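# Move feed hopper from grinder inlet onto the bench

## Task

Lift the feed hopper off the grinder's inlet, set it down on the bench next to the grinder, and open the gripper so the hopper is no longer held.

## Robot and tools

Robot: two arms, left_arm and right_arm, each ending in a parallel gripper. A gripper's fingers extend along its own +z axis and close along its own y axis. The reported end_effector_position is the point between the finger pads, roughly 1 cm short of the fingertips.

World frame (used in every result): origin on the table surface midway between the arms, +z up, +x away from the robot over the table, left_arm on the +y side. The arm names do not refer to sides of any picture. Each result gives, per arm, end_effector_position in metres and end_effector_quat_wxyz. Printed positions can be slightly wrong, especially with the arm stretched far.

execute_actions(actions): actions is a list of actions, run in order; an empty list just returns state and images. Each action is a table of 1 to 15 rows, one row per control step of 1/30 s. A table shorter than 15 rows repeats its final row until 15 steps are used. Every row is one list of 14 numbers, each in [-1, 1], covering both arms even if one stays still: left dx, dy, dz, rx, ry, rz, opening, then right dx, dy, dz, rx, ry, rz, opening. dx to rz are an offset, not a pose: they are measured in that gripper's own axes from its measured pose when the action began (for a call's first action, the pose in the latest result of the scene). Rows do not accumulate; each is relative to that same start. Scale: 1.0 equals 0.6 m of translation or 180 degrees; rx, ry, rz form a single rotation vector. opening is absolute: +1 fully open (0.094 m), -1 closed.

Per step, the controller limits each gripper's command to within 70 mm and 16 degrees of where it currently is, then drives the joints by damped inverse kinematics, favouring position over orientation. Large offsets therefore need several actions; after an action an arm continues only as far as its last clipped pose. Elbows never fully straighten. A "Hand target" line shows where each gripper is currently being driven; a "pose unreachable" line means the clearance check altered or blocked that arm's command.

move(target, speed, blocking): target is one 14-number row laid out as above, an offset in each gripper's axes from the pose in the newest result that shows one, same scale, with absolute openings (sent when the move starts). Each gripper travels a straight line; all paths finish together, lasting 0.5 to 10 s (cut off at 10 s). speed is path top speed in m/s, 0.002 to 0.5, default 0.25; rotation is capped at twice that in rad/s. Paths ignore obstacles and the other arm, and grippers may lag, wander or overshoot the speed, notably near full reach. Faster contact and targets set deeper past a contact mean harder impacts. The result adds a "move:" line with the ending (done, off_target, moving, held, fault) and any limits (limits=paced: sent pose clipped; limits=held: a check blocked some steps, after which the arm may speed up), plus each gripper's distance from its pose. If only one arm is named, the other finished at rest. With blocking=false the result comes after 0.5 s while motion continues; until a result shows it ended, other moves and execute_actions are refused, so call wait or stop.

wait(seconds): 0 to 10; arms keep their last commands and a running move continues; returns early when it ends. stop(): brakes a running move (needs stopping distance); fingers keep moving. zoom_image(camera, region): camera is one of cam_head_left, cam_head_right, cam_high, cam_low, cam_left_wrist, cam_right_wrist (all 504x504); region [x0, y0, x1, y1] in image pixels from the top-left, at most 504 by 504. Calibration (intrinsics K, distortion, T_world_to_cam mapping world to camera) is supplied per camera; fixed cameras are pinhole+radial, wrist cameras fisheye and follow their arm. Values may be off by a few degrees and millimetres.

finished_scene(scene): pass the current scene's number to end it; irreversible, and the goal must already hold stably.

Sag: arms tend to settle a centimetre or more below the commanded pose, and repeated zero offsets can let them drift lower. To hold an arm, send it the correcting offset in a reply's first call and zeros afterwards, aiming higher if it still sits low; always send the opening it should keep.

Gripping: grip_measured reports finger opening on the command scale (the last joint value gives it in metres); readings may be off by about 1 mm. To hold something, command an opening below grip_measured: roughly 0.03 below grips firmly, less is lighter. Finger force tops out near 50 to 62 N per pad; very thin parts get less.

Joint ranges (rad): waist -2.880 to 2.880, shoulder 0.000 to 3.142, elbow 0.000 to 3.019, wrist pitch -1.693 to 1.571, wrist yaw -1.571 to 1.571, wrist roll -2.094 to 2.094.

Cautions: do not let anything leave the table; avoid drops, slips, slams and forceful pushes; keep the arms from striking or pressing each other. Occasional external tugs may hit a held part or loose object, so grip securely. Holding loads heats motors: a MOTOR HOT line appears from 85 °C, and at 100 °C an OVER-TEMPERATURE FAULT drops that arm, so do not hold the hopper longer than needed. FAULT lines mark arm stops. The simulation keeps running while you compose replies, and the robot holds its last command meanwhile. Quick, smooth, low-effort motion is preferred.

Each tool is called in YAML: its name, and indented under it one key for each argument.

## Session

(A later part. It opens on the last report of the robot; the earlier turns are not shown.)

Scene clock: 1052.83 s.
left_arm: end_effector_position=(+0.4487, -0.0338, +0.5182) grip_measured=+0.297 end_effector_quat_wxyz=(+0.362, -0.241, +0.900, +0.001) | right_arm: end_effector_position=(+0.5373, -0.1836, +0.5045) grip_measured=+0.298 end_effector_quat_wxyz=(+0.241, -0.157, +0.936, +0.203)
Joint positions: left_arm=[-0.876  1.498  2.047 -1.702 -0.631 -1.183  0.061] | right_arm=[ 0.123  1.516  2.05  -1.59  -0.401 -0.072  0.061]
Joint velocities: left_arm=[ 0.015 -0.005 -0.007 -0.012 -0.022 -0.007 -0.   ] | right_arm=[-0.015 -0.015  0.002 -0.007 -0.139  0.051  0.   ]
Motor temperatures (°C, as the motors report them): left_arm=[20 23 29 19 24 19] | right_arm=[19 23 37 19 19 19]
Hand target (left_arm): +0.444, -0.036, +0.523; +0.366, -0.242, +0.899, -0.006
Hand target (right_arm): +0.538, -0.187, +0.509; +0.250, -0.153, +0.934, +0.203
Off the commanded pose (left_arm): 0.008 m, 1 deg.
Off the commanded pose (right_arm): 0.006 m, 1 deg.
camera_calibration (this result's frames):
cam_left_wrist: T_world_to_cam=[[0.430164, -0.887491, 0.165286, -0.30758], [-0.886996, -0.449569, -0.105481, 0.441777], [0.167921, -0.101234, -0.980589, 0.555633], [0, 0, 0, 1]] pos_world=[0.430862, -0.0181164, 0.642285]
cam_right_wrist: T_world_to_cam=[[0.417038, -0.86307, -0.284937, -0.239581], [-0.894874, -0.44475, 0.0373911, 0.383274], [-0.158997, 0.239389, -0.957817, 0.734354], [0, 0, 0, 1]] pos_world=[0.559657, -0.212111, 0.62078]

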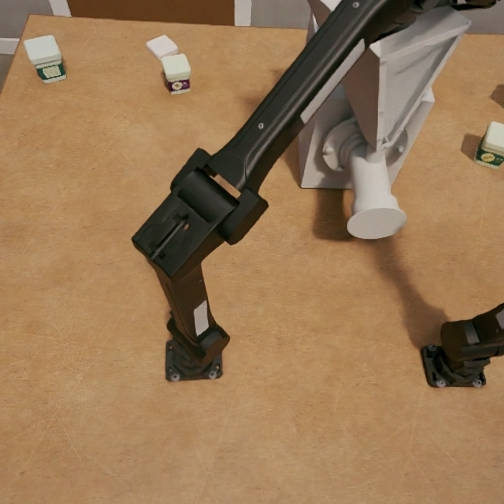

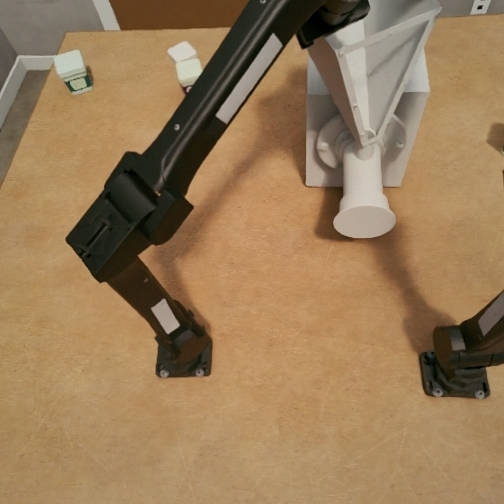

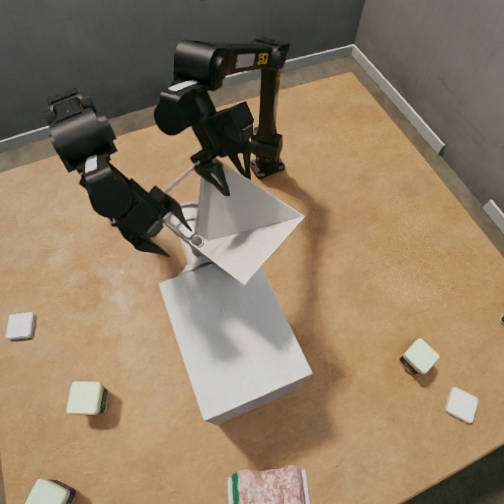

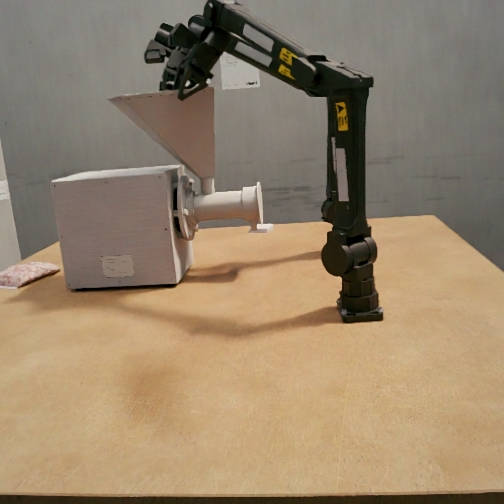

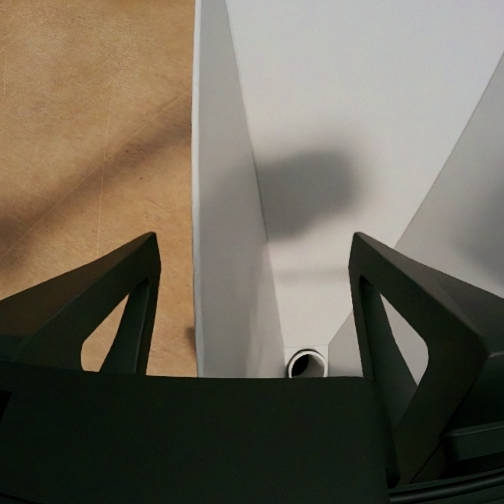

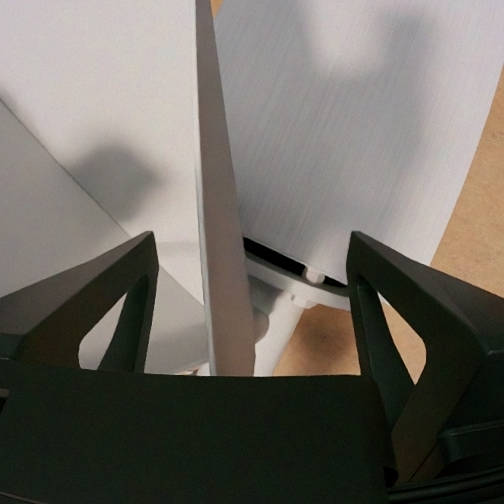

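execute_actions:
  actions:
    - [[0.004,0.003,-0.006,0,-0.005,0,0.3,0,0.003,-0.006,0,-0.006,0,0.3]]

zoom_image:
  camera: "cam_high"
  region: [130, 150, 330, 320]

zoom_image:
  camera: "cam_low"
  region: [170, 150, 250, 220]

Scene clock: 1061.93 s.
left_arm: end_effector_position=(+0.4495, -0.0317, +0.5103) grip_measured=+0.297 end_effector_quat_wxyz=(+0.363, -0.239, +0.901, +0.015) | right_arm: end_effector_position=(+0.5368, -0.1837, +0.5026) grip_measured=+0.298 end_effector_quat_wxyz=(+0.242, -0.157, +0.936, +0.203)
Joint positions: left_arm=[-0.876  1.497  2.023 -1.702 -0.647 -1.183  0.061] | right_arm=[ 0.123  1.511  2.038 -1.582 -0.401 -0.071  0.061]
Joint velocities: left_arm=[-0.005 -0.024 -0.012 -0.002 -0.066 -0.007  0.001] | right_arm=[-0.005 -0.015 -0.012 -0.007  0.022 -0.007 -0.   ]
Motor temperatures (°C, as the motors report them): left_arm=[20 23 29 19 23 19] | right_arm=[19 23 36 19 19 19]
Hand target (left_arm): +0.444, -0.034, +0.519; +0.369, -0.241, +0.898, +0.003
Hand target (right_arm): +0.535, -0.184, +0.508; +0.250, -0.155, +0.934, +0.204
Off the commanded pose (left_arm): 0.010 m, 2 deg.
Off the commanded pose (right_arm): 0.006 m, 1 deg.
camera_calibration (this result's frames):
cam_left_wrist: T_world_to_cam=[[0.436285, -0.888968, 0.139252, -0.294201], [-0.8849, -0.451942, -0.112696, 0.445233], [0.163117, -0.074056, -0.983823, 0.552681], [0, 0, 0, 1]] pos_world=[0.432191, -0.0193862, 0.634884]
cam_right_wrist: T_world_to_cam=[[0.416939, -0.863122, -0.284924, -0.239938], [-0.895031, -0.444486, 0.0367537, 0.383268], [-0.158368, 0.239692, -0.957845, 0.732172], [0, 0, 0, 1]] pos_world=[0.559029, -0.212234, 0.618857]

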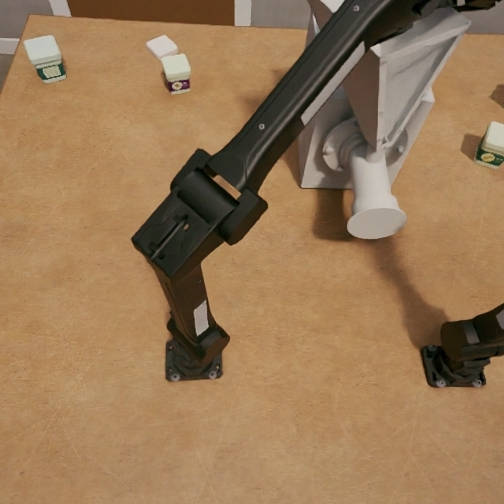

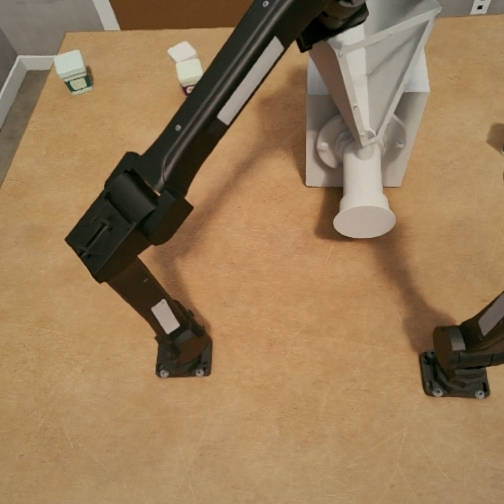

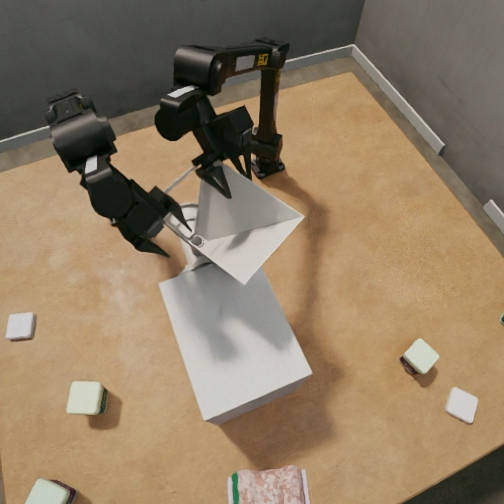

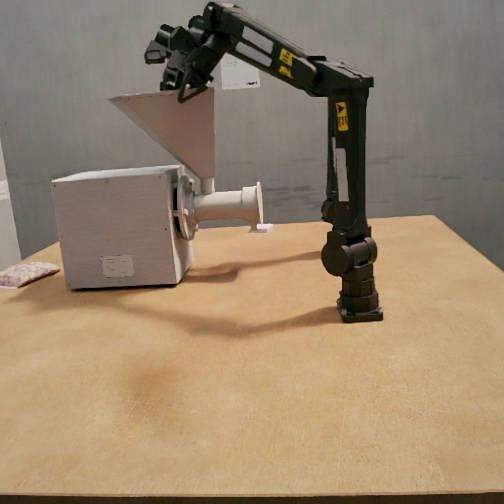

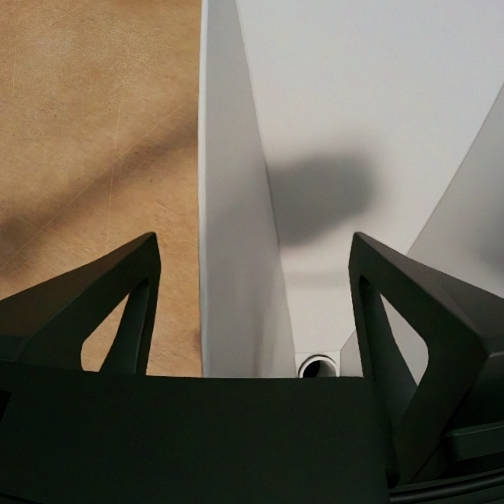

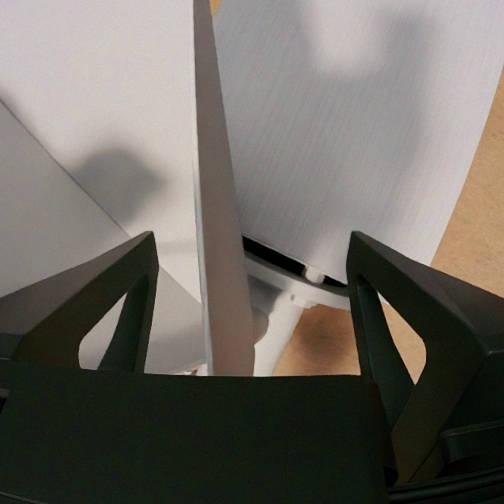

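Region (130, 150, 330, 320) of cam_high's 504x504 image, scaled by 2.520, with more detail than that image has; it fills the top 428 rows of this view, and the rest is white.

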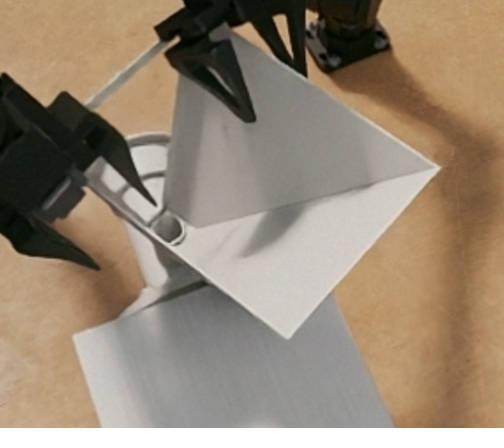

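Region (170, 150, 250, 220) of cam_low's 504x504 image, scaled by 6.300, with more detail than that image has; it fills the top 441 rows of this view, and the rest is white.

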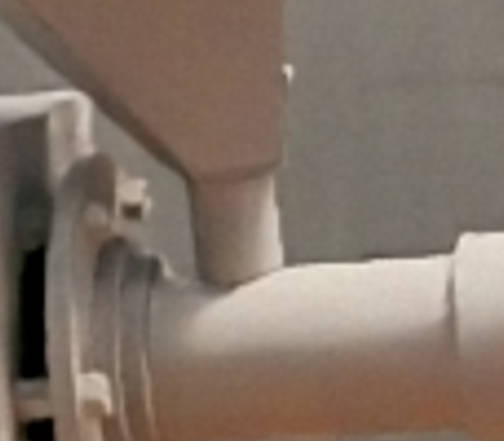

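move:
  target: [0.004,0.003,-0.008,0,-0.005,0,0.3,0,0,-0.16,0,-0.06,0,0.3]
  speed: 0.1

Scene clock: 1068.60 s.
left_arm: end_effector_position=(+0.4505, -0.0298, +0.5086) grip_measured=+0.297 end_effector_quat_wxyz=(+0.368, -0.238, +0.899, +0.023) | right_arm: end_effector_position=(+0.4983, -0.2239, +0.5628) grip_measured=+0.298 end_effector_quat_wxyz=(+0.307, -0.133, +0.916, +0.220)
Joint positions: left_arm=[-0.877  1.497  2.015 -1.702 -0.665 -1.183  0.061] | right_arm=[ 0.027  1.392  2.038 -1.577 -0.472 -0.071  0.061]
Joint velocities: left_arm=[-0.005  0.015 -0.002 -0.007  0.007 -0.007  0.   ] | right_arm=[ 0.005 -0.005  0.002 -0.012 -0.051  0.022 -0.001]
Motor temperatures (°C, as the motors report them): left_arm=[20 23 29 19 22 19] | right_arm=[19 23 36 19 19 19]
Hand target (left_arm): +0.444, -0.032, +0.512; +0.370, -0.239, +0.898, +0.017
Hand target (right_arm): +0.498, -0.227, +0.579; +0.329, -0.137, +0.909, +0.216
Off the commanded pose (left_arm): 0.008 m, 1 deg.
Off the commanded pose (right_arm): 0.017 m, 3 deg.
move: off_target (right_arm)
camera_calibration (this result's frames):
cam_left_wrist: T_world_to_cam=[[0.440885, -0.888636, 0.12628, -0.288159], [-0.881424, -0.455212, -0.125994, 0.45192], [0.169447, -0.0557573, -0.983961, 0.548736], [0, 0, 0, 1]] pos_world=[0.432396, -0.0197531, 0.633262]
cam_right_wrist: T_world_to_cam=[[0.401298, -0.865572, -0.299575, -0.225958], [-0.915434, -0.389972, -0.0995166, 0.427785], [-0.0306867, 0.314176, -0.948869, 0.741399], [0, 0, 0, 1]] pos_world=[0.505036, -0.261689, 0.678371]

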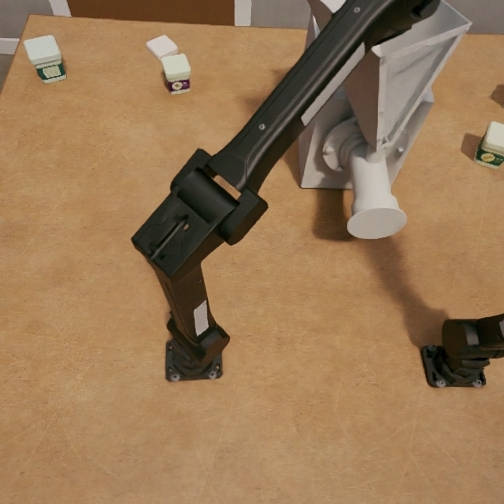

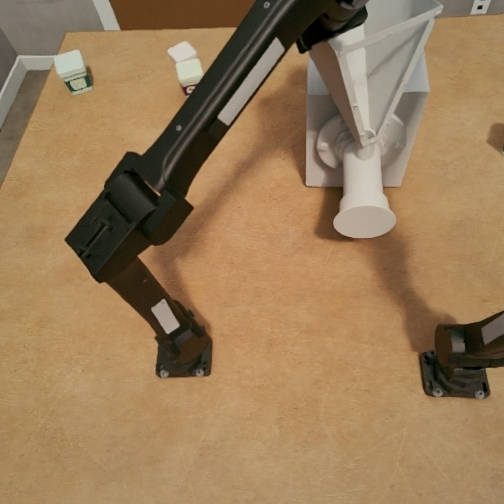

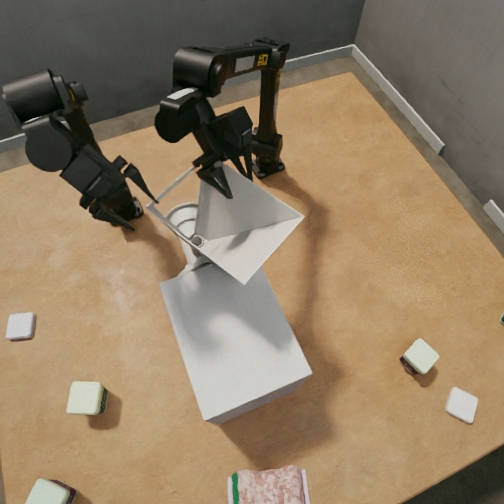

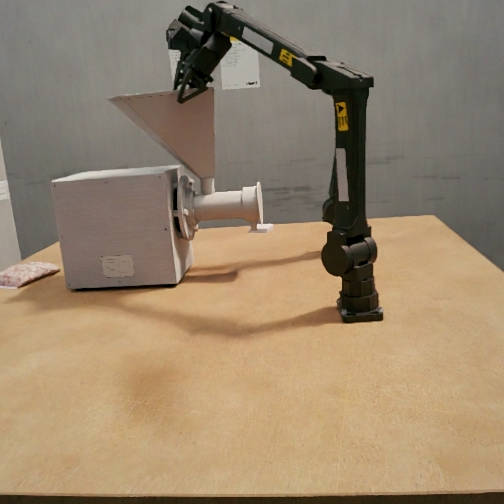

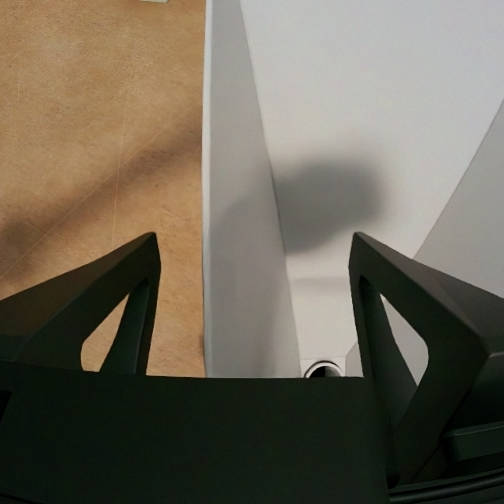

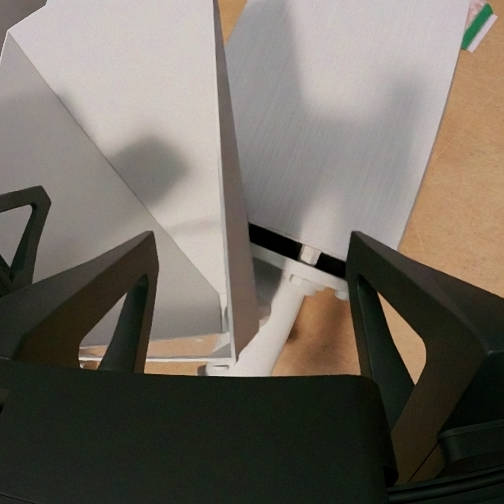

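move:
  target: [-0.022,0.0955,-0.024,0,-0.055,0,0.3,-0.0166,0.0086,-0.019,0,-0.015,0,0.3]
  speed: 0.04

Scene clock: 1106.80 s.
left_arm: end_effector_position=(+0.4310, +0.0099, +0.5123) grip_measured=+0.298 end_effector_quat_wxyz=(+0.438, -0.240, +0.865, +0.035) | right_arm: end_effector_position=(+0.5004, -0.2236, +0.5645) grip_measured=+0.298 end_effector_quat_wxyz=(+0.311, -0.128, +0.915, +0.222)
Joint positions: left_arm=[-0.888  1.332  1.791 -1.554 -0.81  -1.145  0.061] | right_arm=[ 0.027  1.392  2.038 -1.565 -0.473 -0.057  0.061]
Joint velocities: left_arm=[-0.005  0.005 -0.017 -0.002  0.007 -0.022  0.   ] | right_arm=[-0.015 -0.005  0.007 -0.002 -0.051  0.007  0.   ]
Motor temperatures (°C, as the motors report them): left_arm=[20 23 28 19 21 19] | right_arm=[19 23 37 19 19 19]
Hand target (left_arm): +0.424, +0.023, +0.520; +0.444, -0.235, +0.864, +0.043
Hand target (right_arm): +0.498, -0.224, +0.579; +0.328, -0.128, +0.909, +0.223
Off the commanded pose (left_arm): 0.017 m, 1 deg.
Off the commanded pose (right_arm): 0.014 m, 2 deg.
move: off_target (left_arm, right_arm)
camera_calibration (this result's frames):
cam_left_wrist: T_world_to_cam=[[0.442237, -0.885457, 0.142801, -0.25391], [-0.84091, -0.464714, -0.277329, 0.513391], [0.311924, 0.00256194, -0.950104, 0.478553], [0, 0, 0, 1]] pos_world=[0.394732, 0.0125274, 0.633311]
cam_right_wrist: T_world_to_cam=[[0.394506, -0.866682, -0.305331, -0.21964], [-0.918611, -0.380215, -0.107659, 0.43841], [-0.0227852, 0.322952, -0.946141, 0.739488], [0, 0, 0, 1]] pos_world=[0.506227, -0.262488, 0.679796]

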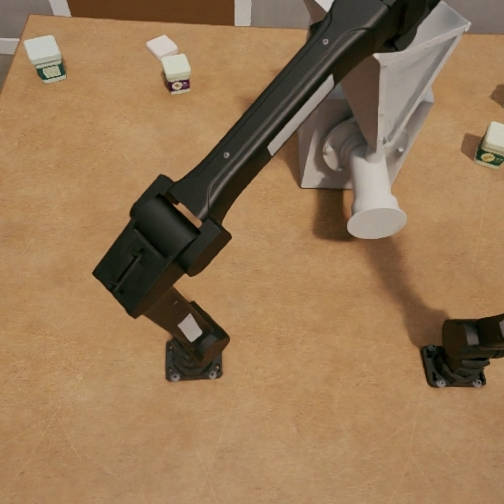

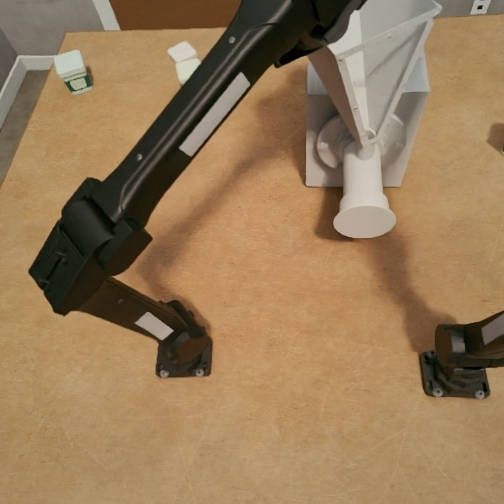

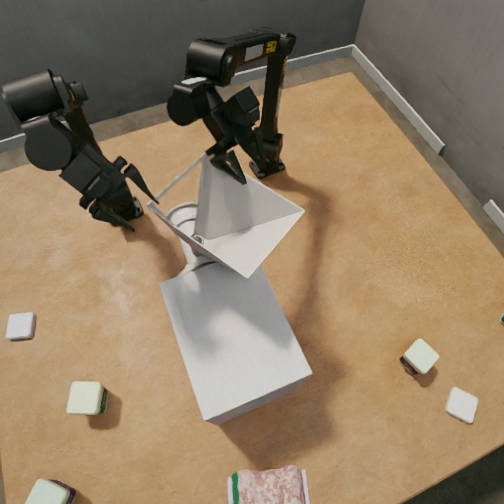

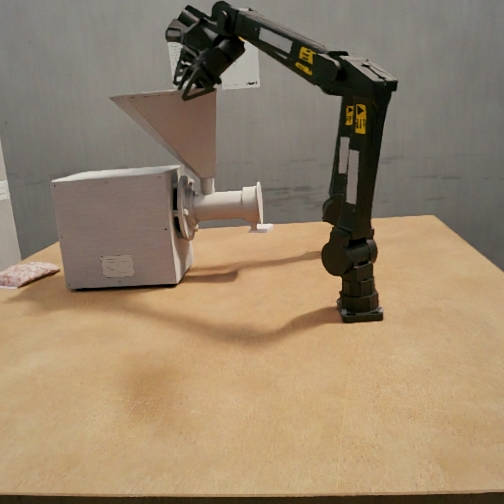

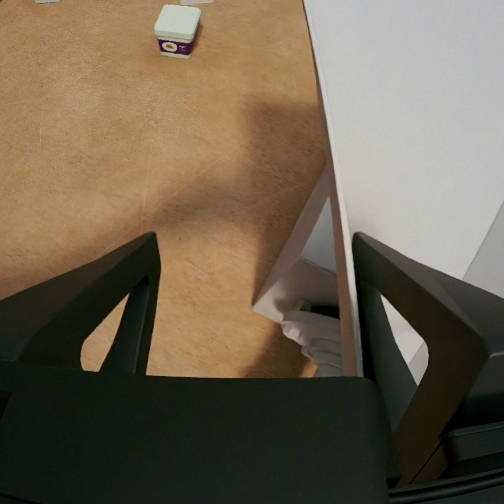

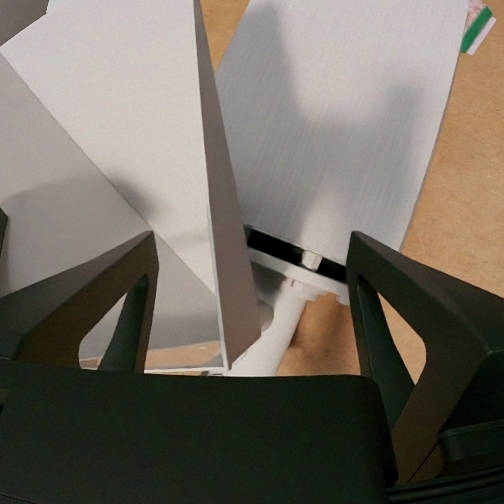

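zoom_image:
  camera: "cam_high"
  region: [130, 140, 330, 300]

Region (130, 140, 330, 300) of cam_high's 504x504 image, scaled by 2.520, with more detail than that image has; it fills the top 403 rows of this view, and the rest is white.

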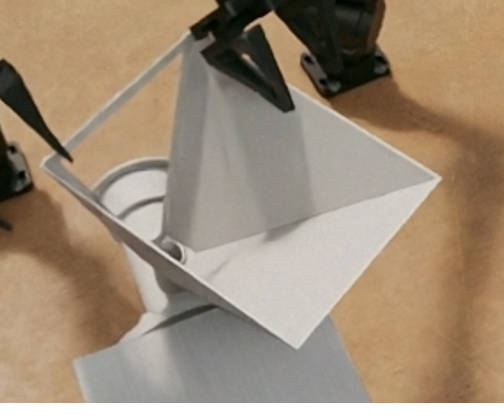

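move:
  target: [-0.0193,-0.037,-0.1653,0,-0.04,0,0.3,-0.0134,0.0207,0.0273,-0.0206,-0.021,-0.0448,0.3]
  speed: 0.12

Scene clock: 1228.03 s.
left_arm: end_effector_position=(+0.3796, -0.0336, +0.5609) grip_measured=+0.298 end_effector_quat_wxyz=(+0.508, -0.198, +0.838, +0.036) | right_arm: end_effector_position=(+0.5136, -0.2092, +0.5571) grip_measured=+0.298 end_effector_quat_wxyz=(+0.343, -0.183, +0.891, +0.233)
Joint positions: left_arm=[-1.102  1.363  1.903 -1.699 -1.017 -1.256  0.061] | right_arm=[ 0.038  1.378  1.963 -1.447 -0.527 -0.138  0.061]
Joint velocities: left_arm=[-0.015  0.015  0.002 -0.007  0.051 -0.022 -0.   ] | right_arm=[-0.005  0.005  0.007 -0.002 -0.081 -0.037 -0.   ]
Motor temperatures (°C, as the motors report them): left_arm=[20 23 27 19 22 19] | right_arm=[19 23 37 19 19 19]
Hand target (left_arm): +0.374, -0.030, +0.584; +0.516, -0.211, +0.830, +0.011
Hand target (right_arm): +0.511, -0.204, +0.562; +0.352, -0.194, +0.886, +0.233
Off the commanded pose (left_arm): 0.025 m, 5 deg.
Off the commanded pose (right_arm): 0.008 m, 2 deg.
joint sent to its limit (left arm) — the command would take joint 4 (wrist pitch) past its lower limit, so that joint was sent only as far as its limit.
move: off_target (left_arm)
camera_calibration (this result's frames):
cam_left_wrist: T_world_to_cam=[[0.366046, -0.921251, 0.131557, -0.242551], [-0.81809, -0.385941, -0.426354, 0.541083], [0.443552, 0.0484394, -0.894939, 0.461496], [0, 0, 0, 1]] pos_world=[0.326742, -0.0369781, 0.675613]
cam_right_wrist: T_world_to_cam=[[0.506981, -0.820209, -0.265006, -0.2851], [-0.861236, -0.469445, -0.194666, 0.455539], [0.0352617, 0.326924, -0.944392, 0.698159], [0, 0, 0, 1]] pos_world=[0.512249, -0.248236, 0.672461]

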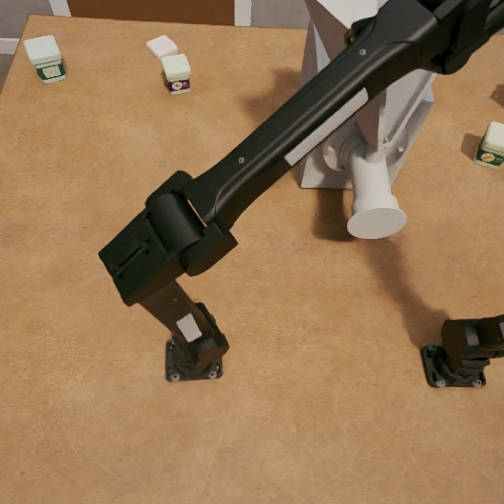

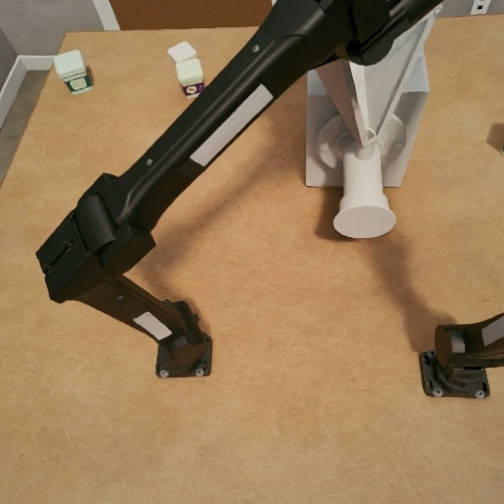

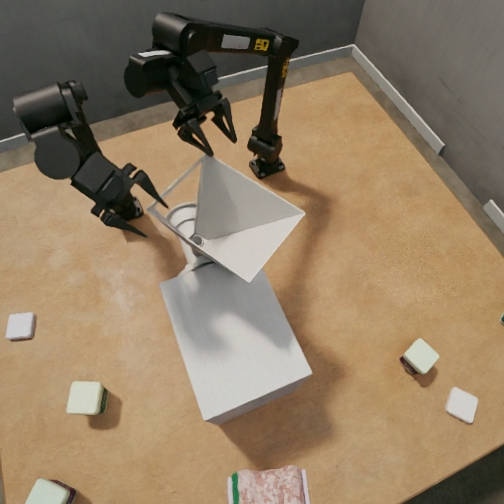

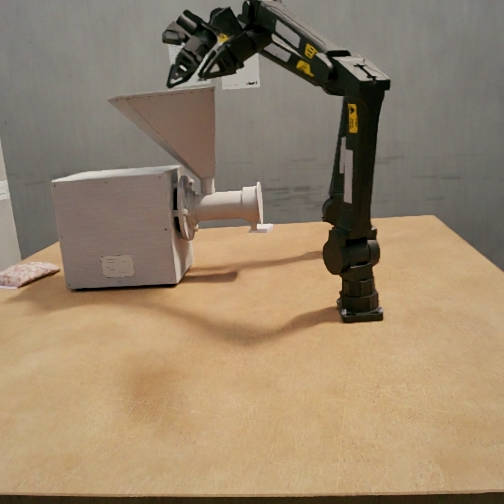

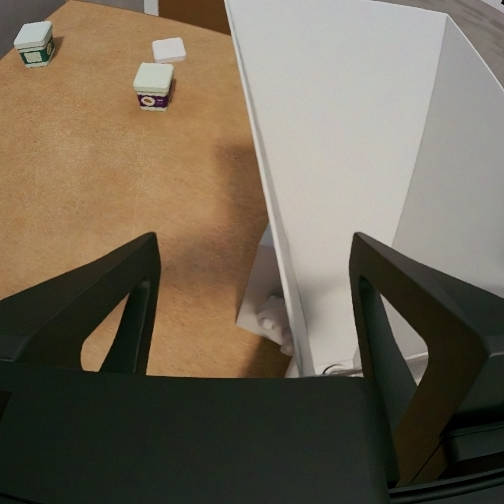

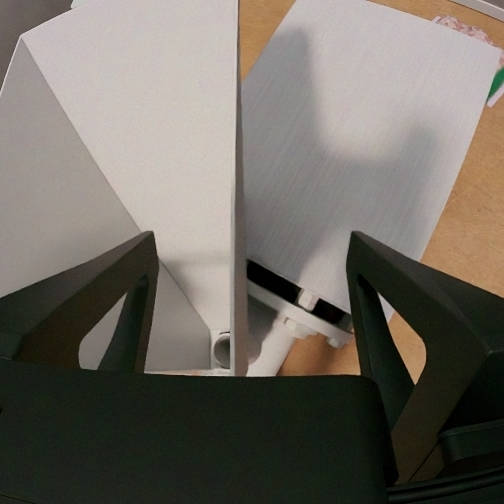

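move:
  target: [0.0067,-0.0285,-0.0872,0.3443,0.0815,0.2828,0.3,-0.007,0.009,0.0855,0,-0.008,0,0.3]
  speed: 0.2

Scene clock: 1262.20 s.
left_arm: end_effector_position=(+0.3358, -0.0701, +0.5590) grip_measured=+0.298 end_effector_quat_wxyz=(+0.341, +0.439, +0.806, -0.203) | right_arm: end_effector_position=(+0.5361, -0.1821, +0.5325) grip_measured=+0.298 end_effector_quat_wxyz=(+0.356, -0.180, +0.887, +0.232)
Joint positions: left_arm=[-0.794  1.173  1.796 -1.403  0.23   0.184  0.061] | right_arm=[ 0.102  1.378  1.87  -1.296 -0.48  -0.071  0.061]
Joint velocities: left_arm=[ 0.005  0.005  0.002 -0.007  0.007  0.037  0.   ] | right_arm=[-0.015 -0.015 -0.012 -0.017  0.037 -0.066  0.001]
Motor temperatures (°C, as the motors report them): left_arm=[20 23 30 19 22 19] | right_arm=[19 23 36 19 19 19]
Hand target (left_arm): +0.337, -0.065, +0.583; +0.364, +0.438, +0.796, -0.204
Hand target (right_arm): +0.541, -0.176, +0.528; +0.354, -0.181, +0.887, +0.234
Off the commanded pose (left_arm): 0.027 m, 4 deg.
Off the commanded pose (right_arm): 0.009 m, 0 deg.
move: off_target (left_arm)
camera_calibration (this result's frames):
cam_left_wrist: T_world_to_cam=[[-0.848661, -0.528529, 0.0207979, 0.237428], [-0.521823, 0.83017, -0.196262, 0.347486], [0.0864641, -0.177412, -0.980331, 0.632806], [0, 0, 0, 1]] pos_world=[0.328107, -0.0507175, 0.68362]
cam_right_wrist: T_world_to_cam=[[0.504687, -0.823619, -0.258733, -0.283559], [-0.861054, -0.458616, -0.219675, 0.498071], [0.0622697, 0.33365, -0.940638, 0.650002], [0, 0, 0, 1]] pos_world=[0.531499, -0.221995, 0.647464]

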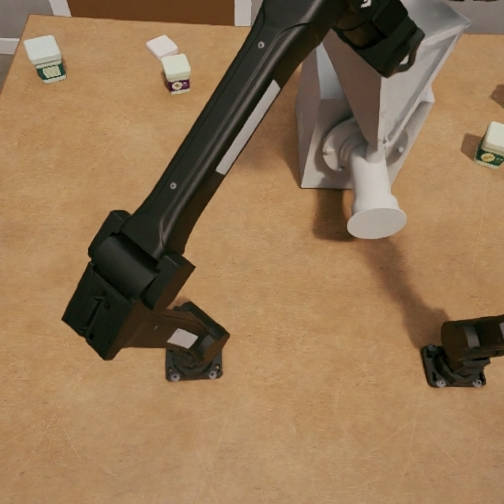

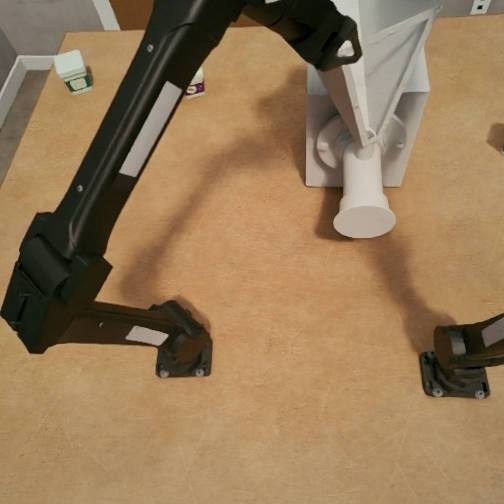

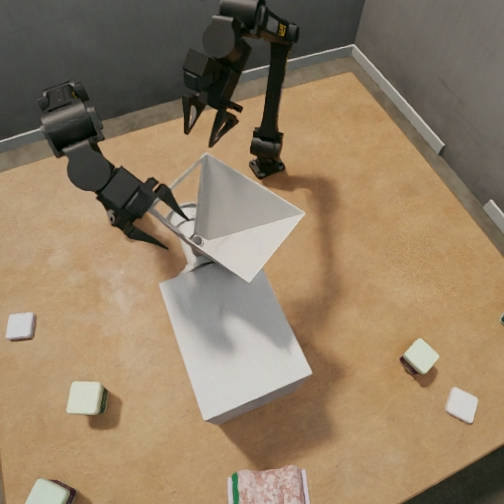

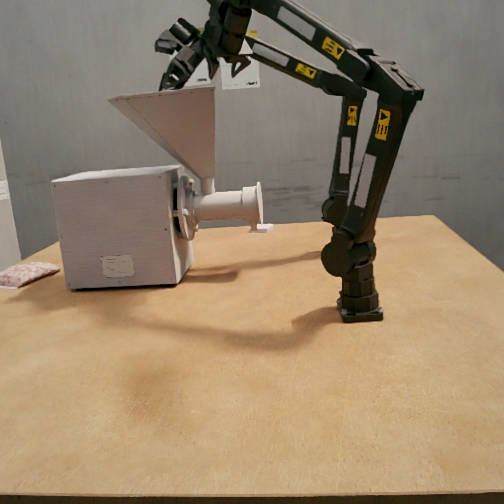

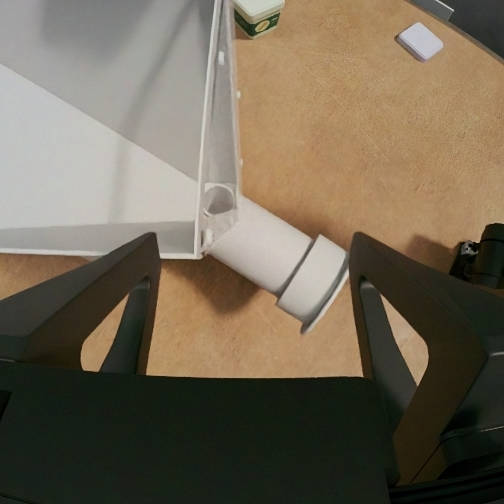

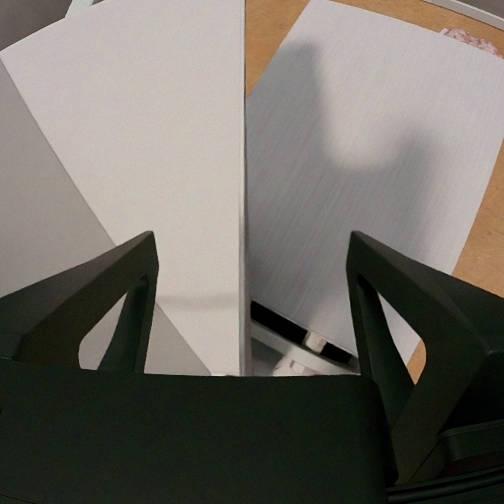

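move:
  target: [-0.0169,0.03,0.0775,0,-0.01,0,0.3,-0.004,0.002,0.0617,0,0,0,0.3]
  speed: 0.06

Scene clock: 1298.30 s.
left_arm: end_effector_position=(+0.3641, -0.0965, +0.5328) grip_measured=+0.298 end_effector_quat_wxyz=(+0.347, +0.440, +0.801, -0.210) | right_arm: end_effector_position=(+0.5536, -0.1663, +0.5137) grip_measured=+0.298 end_effector_quat_wxyz=(+0.356, -0.180, +0.888, +0.230)
Joint positions: left_arm=[-0.791  1.214  1.736 -1.286  0.246  0.186  0.061] | right_arm=[ 0.135  1.402  1.839 -1.23  -0.453 -0.046  0.061]
Joint velocities: left_arm=[-0.005 -0.005  0.012 -0.002 -0.051 -0.022 -0.001] | right_arm=[-0.005  0.015 -0.022 -0.002 -0.022  0.022 -0.001]
Motor temperatures (°C, as the motors report them): left_arm=[20 22 31 19 21 19] | right_arm=[19 23 36 19 19 19]
Hand target (left_arm): +0.372, -0.096, +0.535; +0.354, +0.435, +0.801, -0.210
Hand target (right_arm): +0.558, -0.161, +0.511; +0.356, -0.180, +0.887, +0.232
Off the commanded pose (left_arm): 0.008 m, 1 deg.
Off the commanded pose (right_arm): 0.007 m, 0 deg.
move: done
camera_calibration (this result's frames):
cam_left_wrist: T_world_to_cam=[[-0.854091, -0.51956, 0.0242042, 0.249052], [-0.512057, 0.831771, -0.214369, 0.385276], [0.091245, -0.195484, -0.976453, 0.5945], [0, 0, 0, 1]] pos_world=[0.355751, -0.0748483, 0.657065]
cam_right_wrist: T_world_to_cam=[[0.502748, -0.82591, -0.255181, -0.285367], [-0.86213, -0.457533, -0.217703, 0.515957], [0.0630491, 0.329449, -0.942066, 0.625529], [0, 0, 0, 1]] pos_world=[0.548851, -0.205699, 0.628795]

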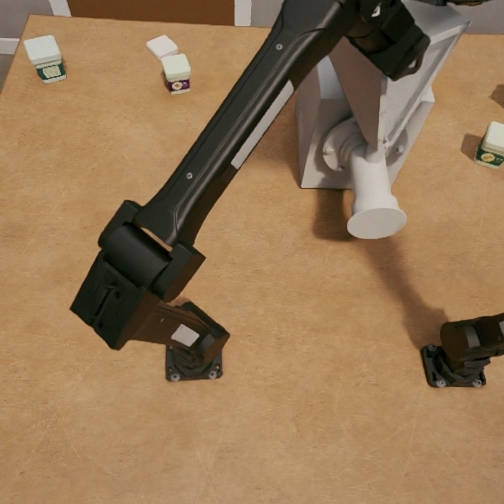

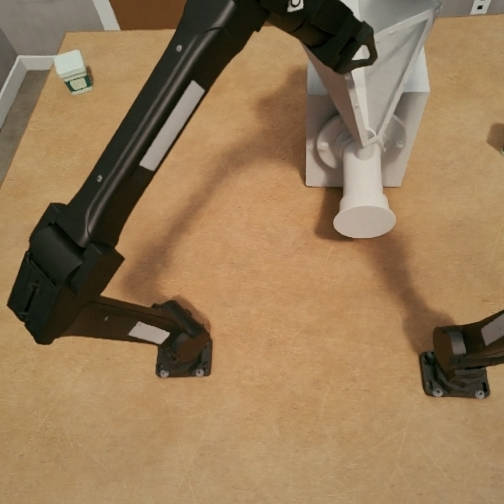

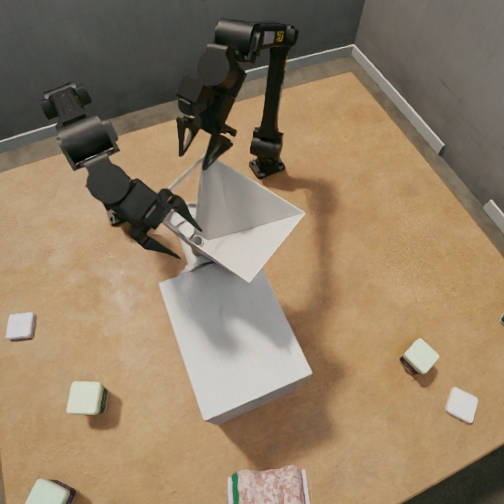

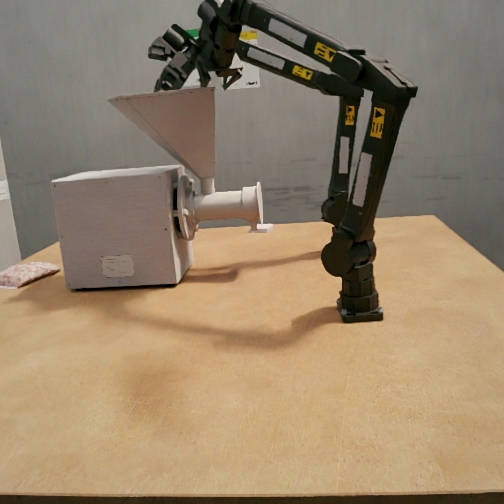

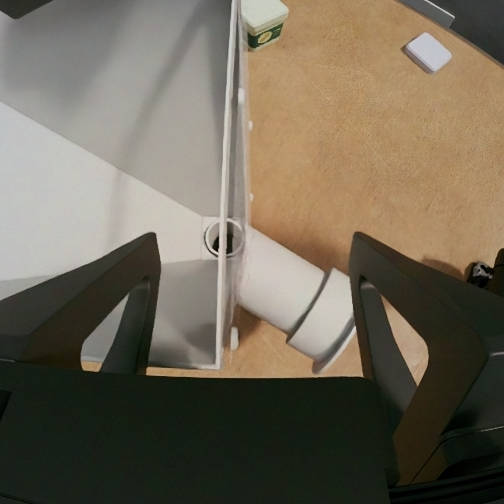

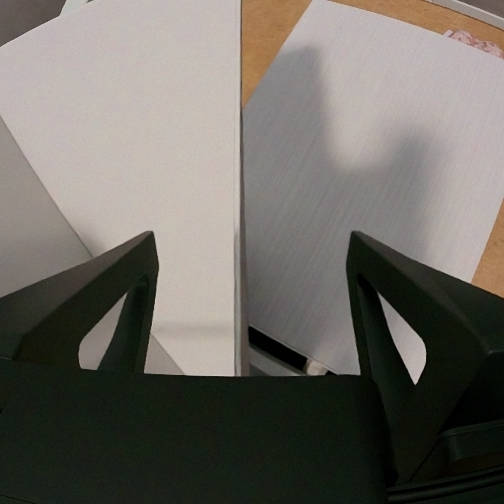

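move:
  target: [-0.005,0.017,0.05,0,-0.004,0,0.3,0,0.006,0.012,0,0,0,0.3]
  speed: 0.05

zoom_image:
  camera: "cam_low"
  region: [100, 20, 300, 200]

zoom_image:
  camera: "cam_high"
  region: [110, 130, 310, 300]

Scene clock: 1306.40 s.
left_arm: end_effector_position=(+0.3764, -0.1083, +0.5268) grip_measured=+0.298 end_effector_quat_wxyz=(+0.360, +0.440, +0.794, -0.216) | right_arm: end_effector_position=(+0.5539, -0.1651, +0.5108) grip_measured=+0.298 end_effector_quat_wxyz=(+0.354, -0.179, +0.889, +0.227)
Joint positions: left_arm=[-0.791  1.227  1.71  -1.215  0.251  0.187  0.061] | right_arm=[ 0.14   1.402  1.833 -1.227 -0.445 -0.042  0.061]
Joint velocities: left_arm=[-0.005 -0.005 -0.007  0.007 -0.037  0.022  0.   ] | right_arm=[-0.015 -0.005 -0.007  0.007  0.022 -0.037  0.   ]
Motor temperatures (°C, as the motors report them): left_arm=[20 22 30 19 21 19] | right_arm=[19 23 36 19 19 19]
Hand target (left_arm): +0.385, -0.112, +0.515; +0.351, +0.439, +0.799, -0.213
Hand target (right_arm): +0.556, -0.160, +0.510; +0.356, -0.180, +0.888, +0.229
Off the commanded pose (left_arm): 0.015 m, 1 deg.
Off the commanded pose (right_arm): 0.006 m, 0 deg.
move: off_target (left_arm)
camera_calibration (this result's frames):
cam_left_wrist: T_world_to_cam=[[-0.856574, -0.515742, 0.017039, 0.258727], [-0.503577, 0.828248, -0.245795, 0.413062], [0.112654, -0.219122, -0.969172, 0.570753], [0, 0, 0, 1]] pos_world=[0.36533, -0.0836168, 0.650278]
cam_right_wrist: T_world_to_cam=[[0.49908, -0.828618, -0.253597, -0.284434], [-0.864445, -0.455652, -0.212407, 0.515042], [0.0604521, 0.325229, -0.943701, 0.623941], [0, 0, 0, 1]] pos_world=[0.549462, -0.203931, 0.626081]

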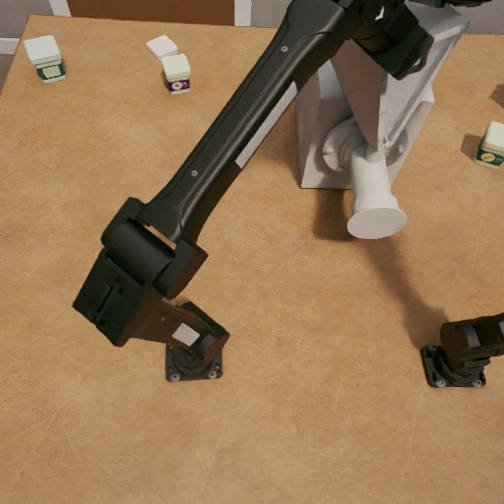

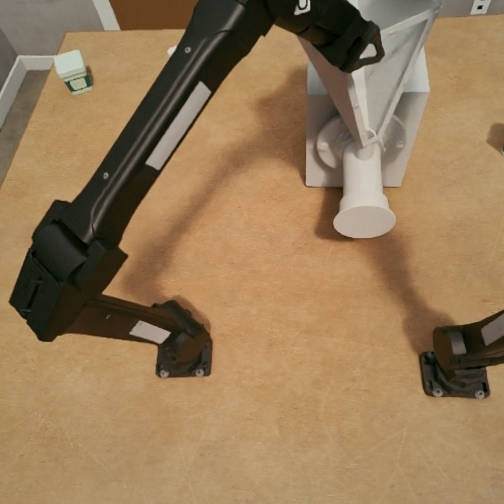

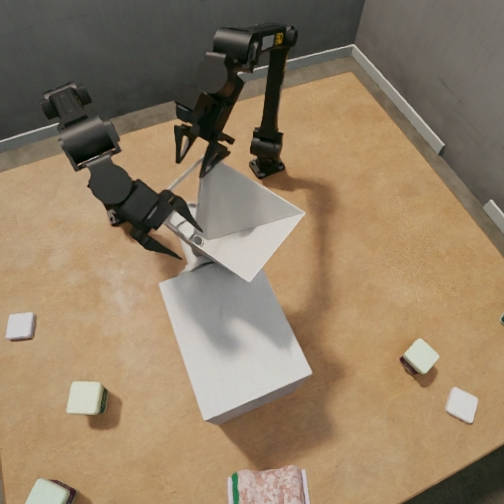

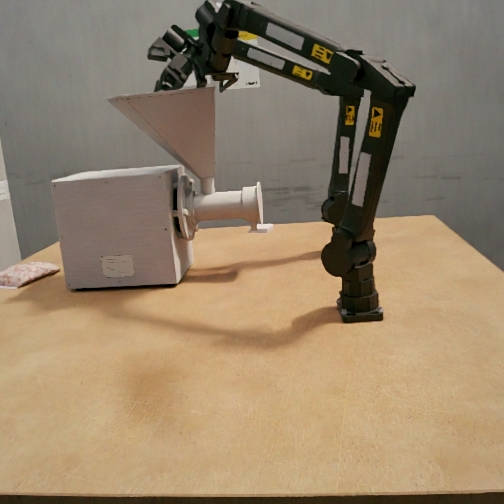

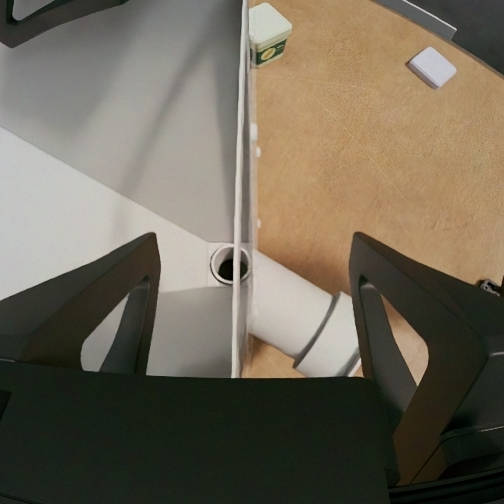

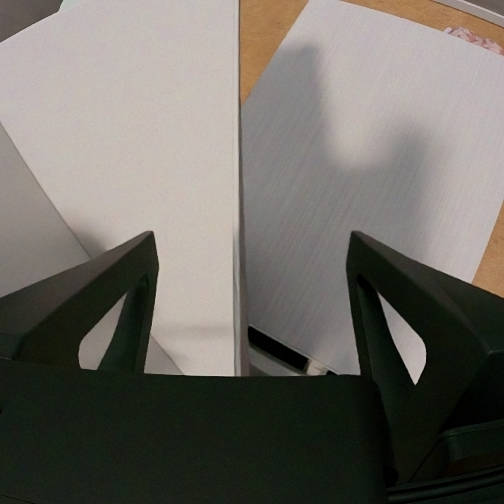

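Region (100, 20, 300, 200) of cam_low's 504x504 image, scaled by 2.520, with more detail than that image has; it fills the top 454 rows of this view, and the rest is white.

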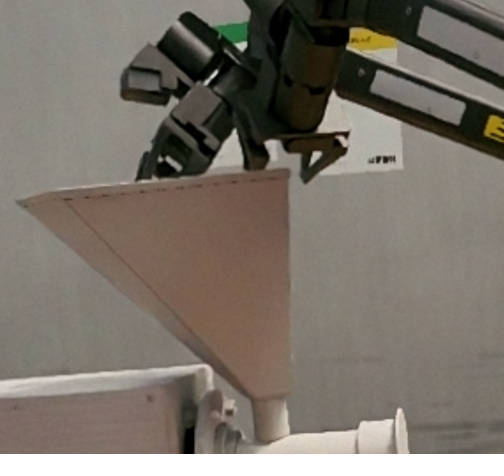

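Region (110, 130, 310, 300) of cam_high's 504x504 image, scaled by 2.520, with more detail than that image has; it fills the top 428 rows of this view, and the rest is white.

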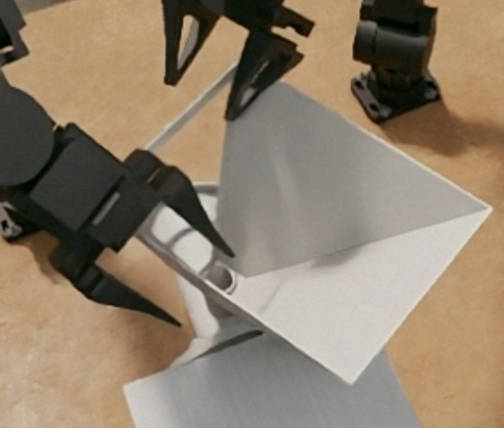

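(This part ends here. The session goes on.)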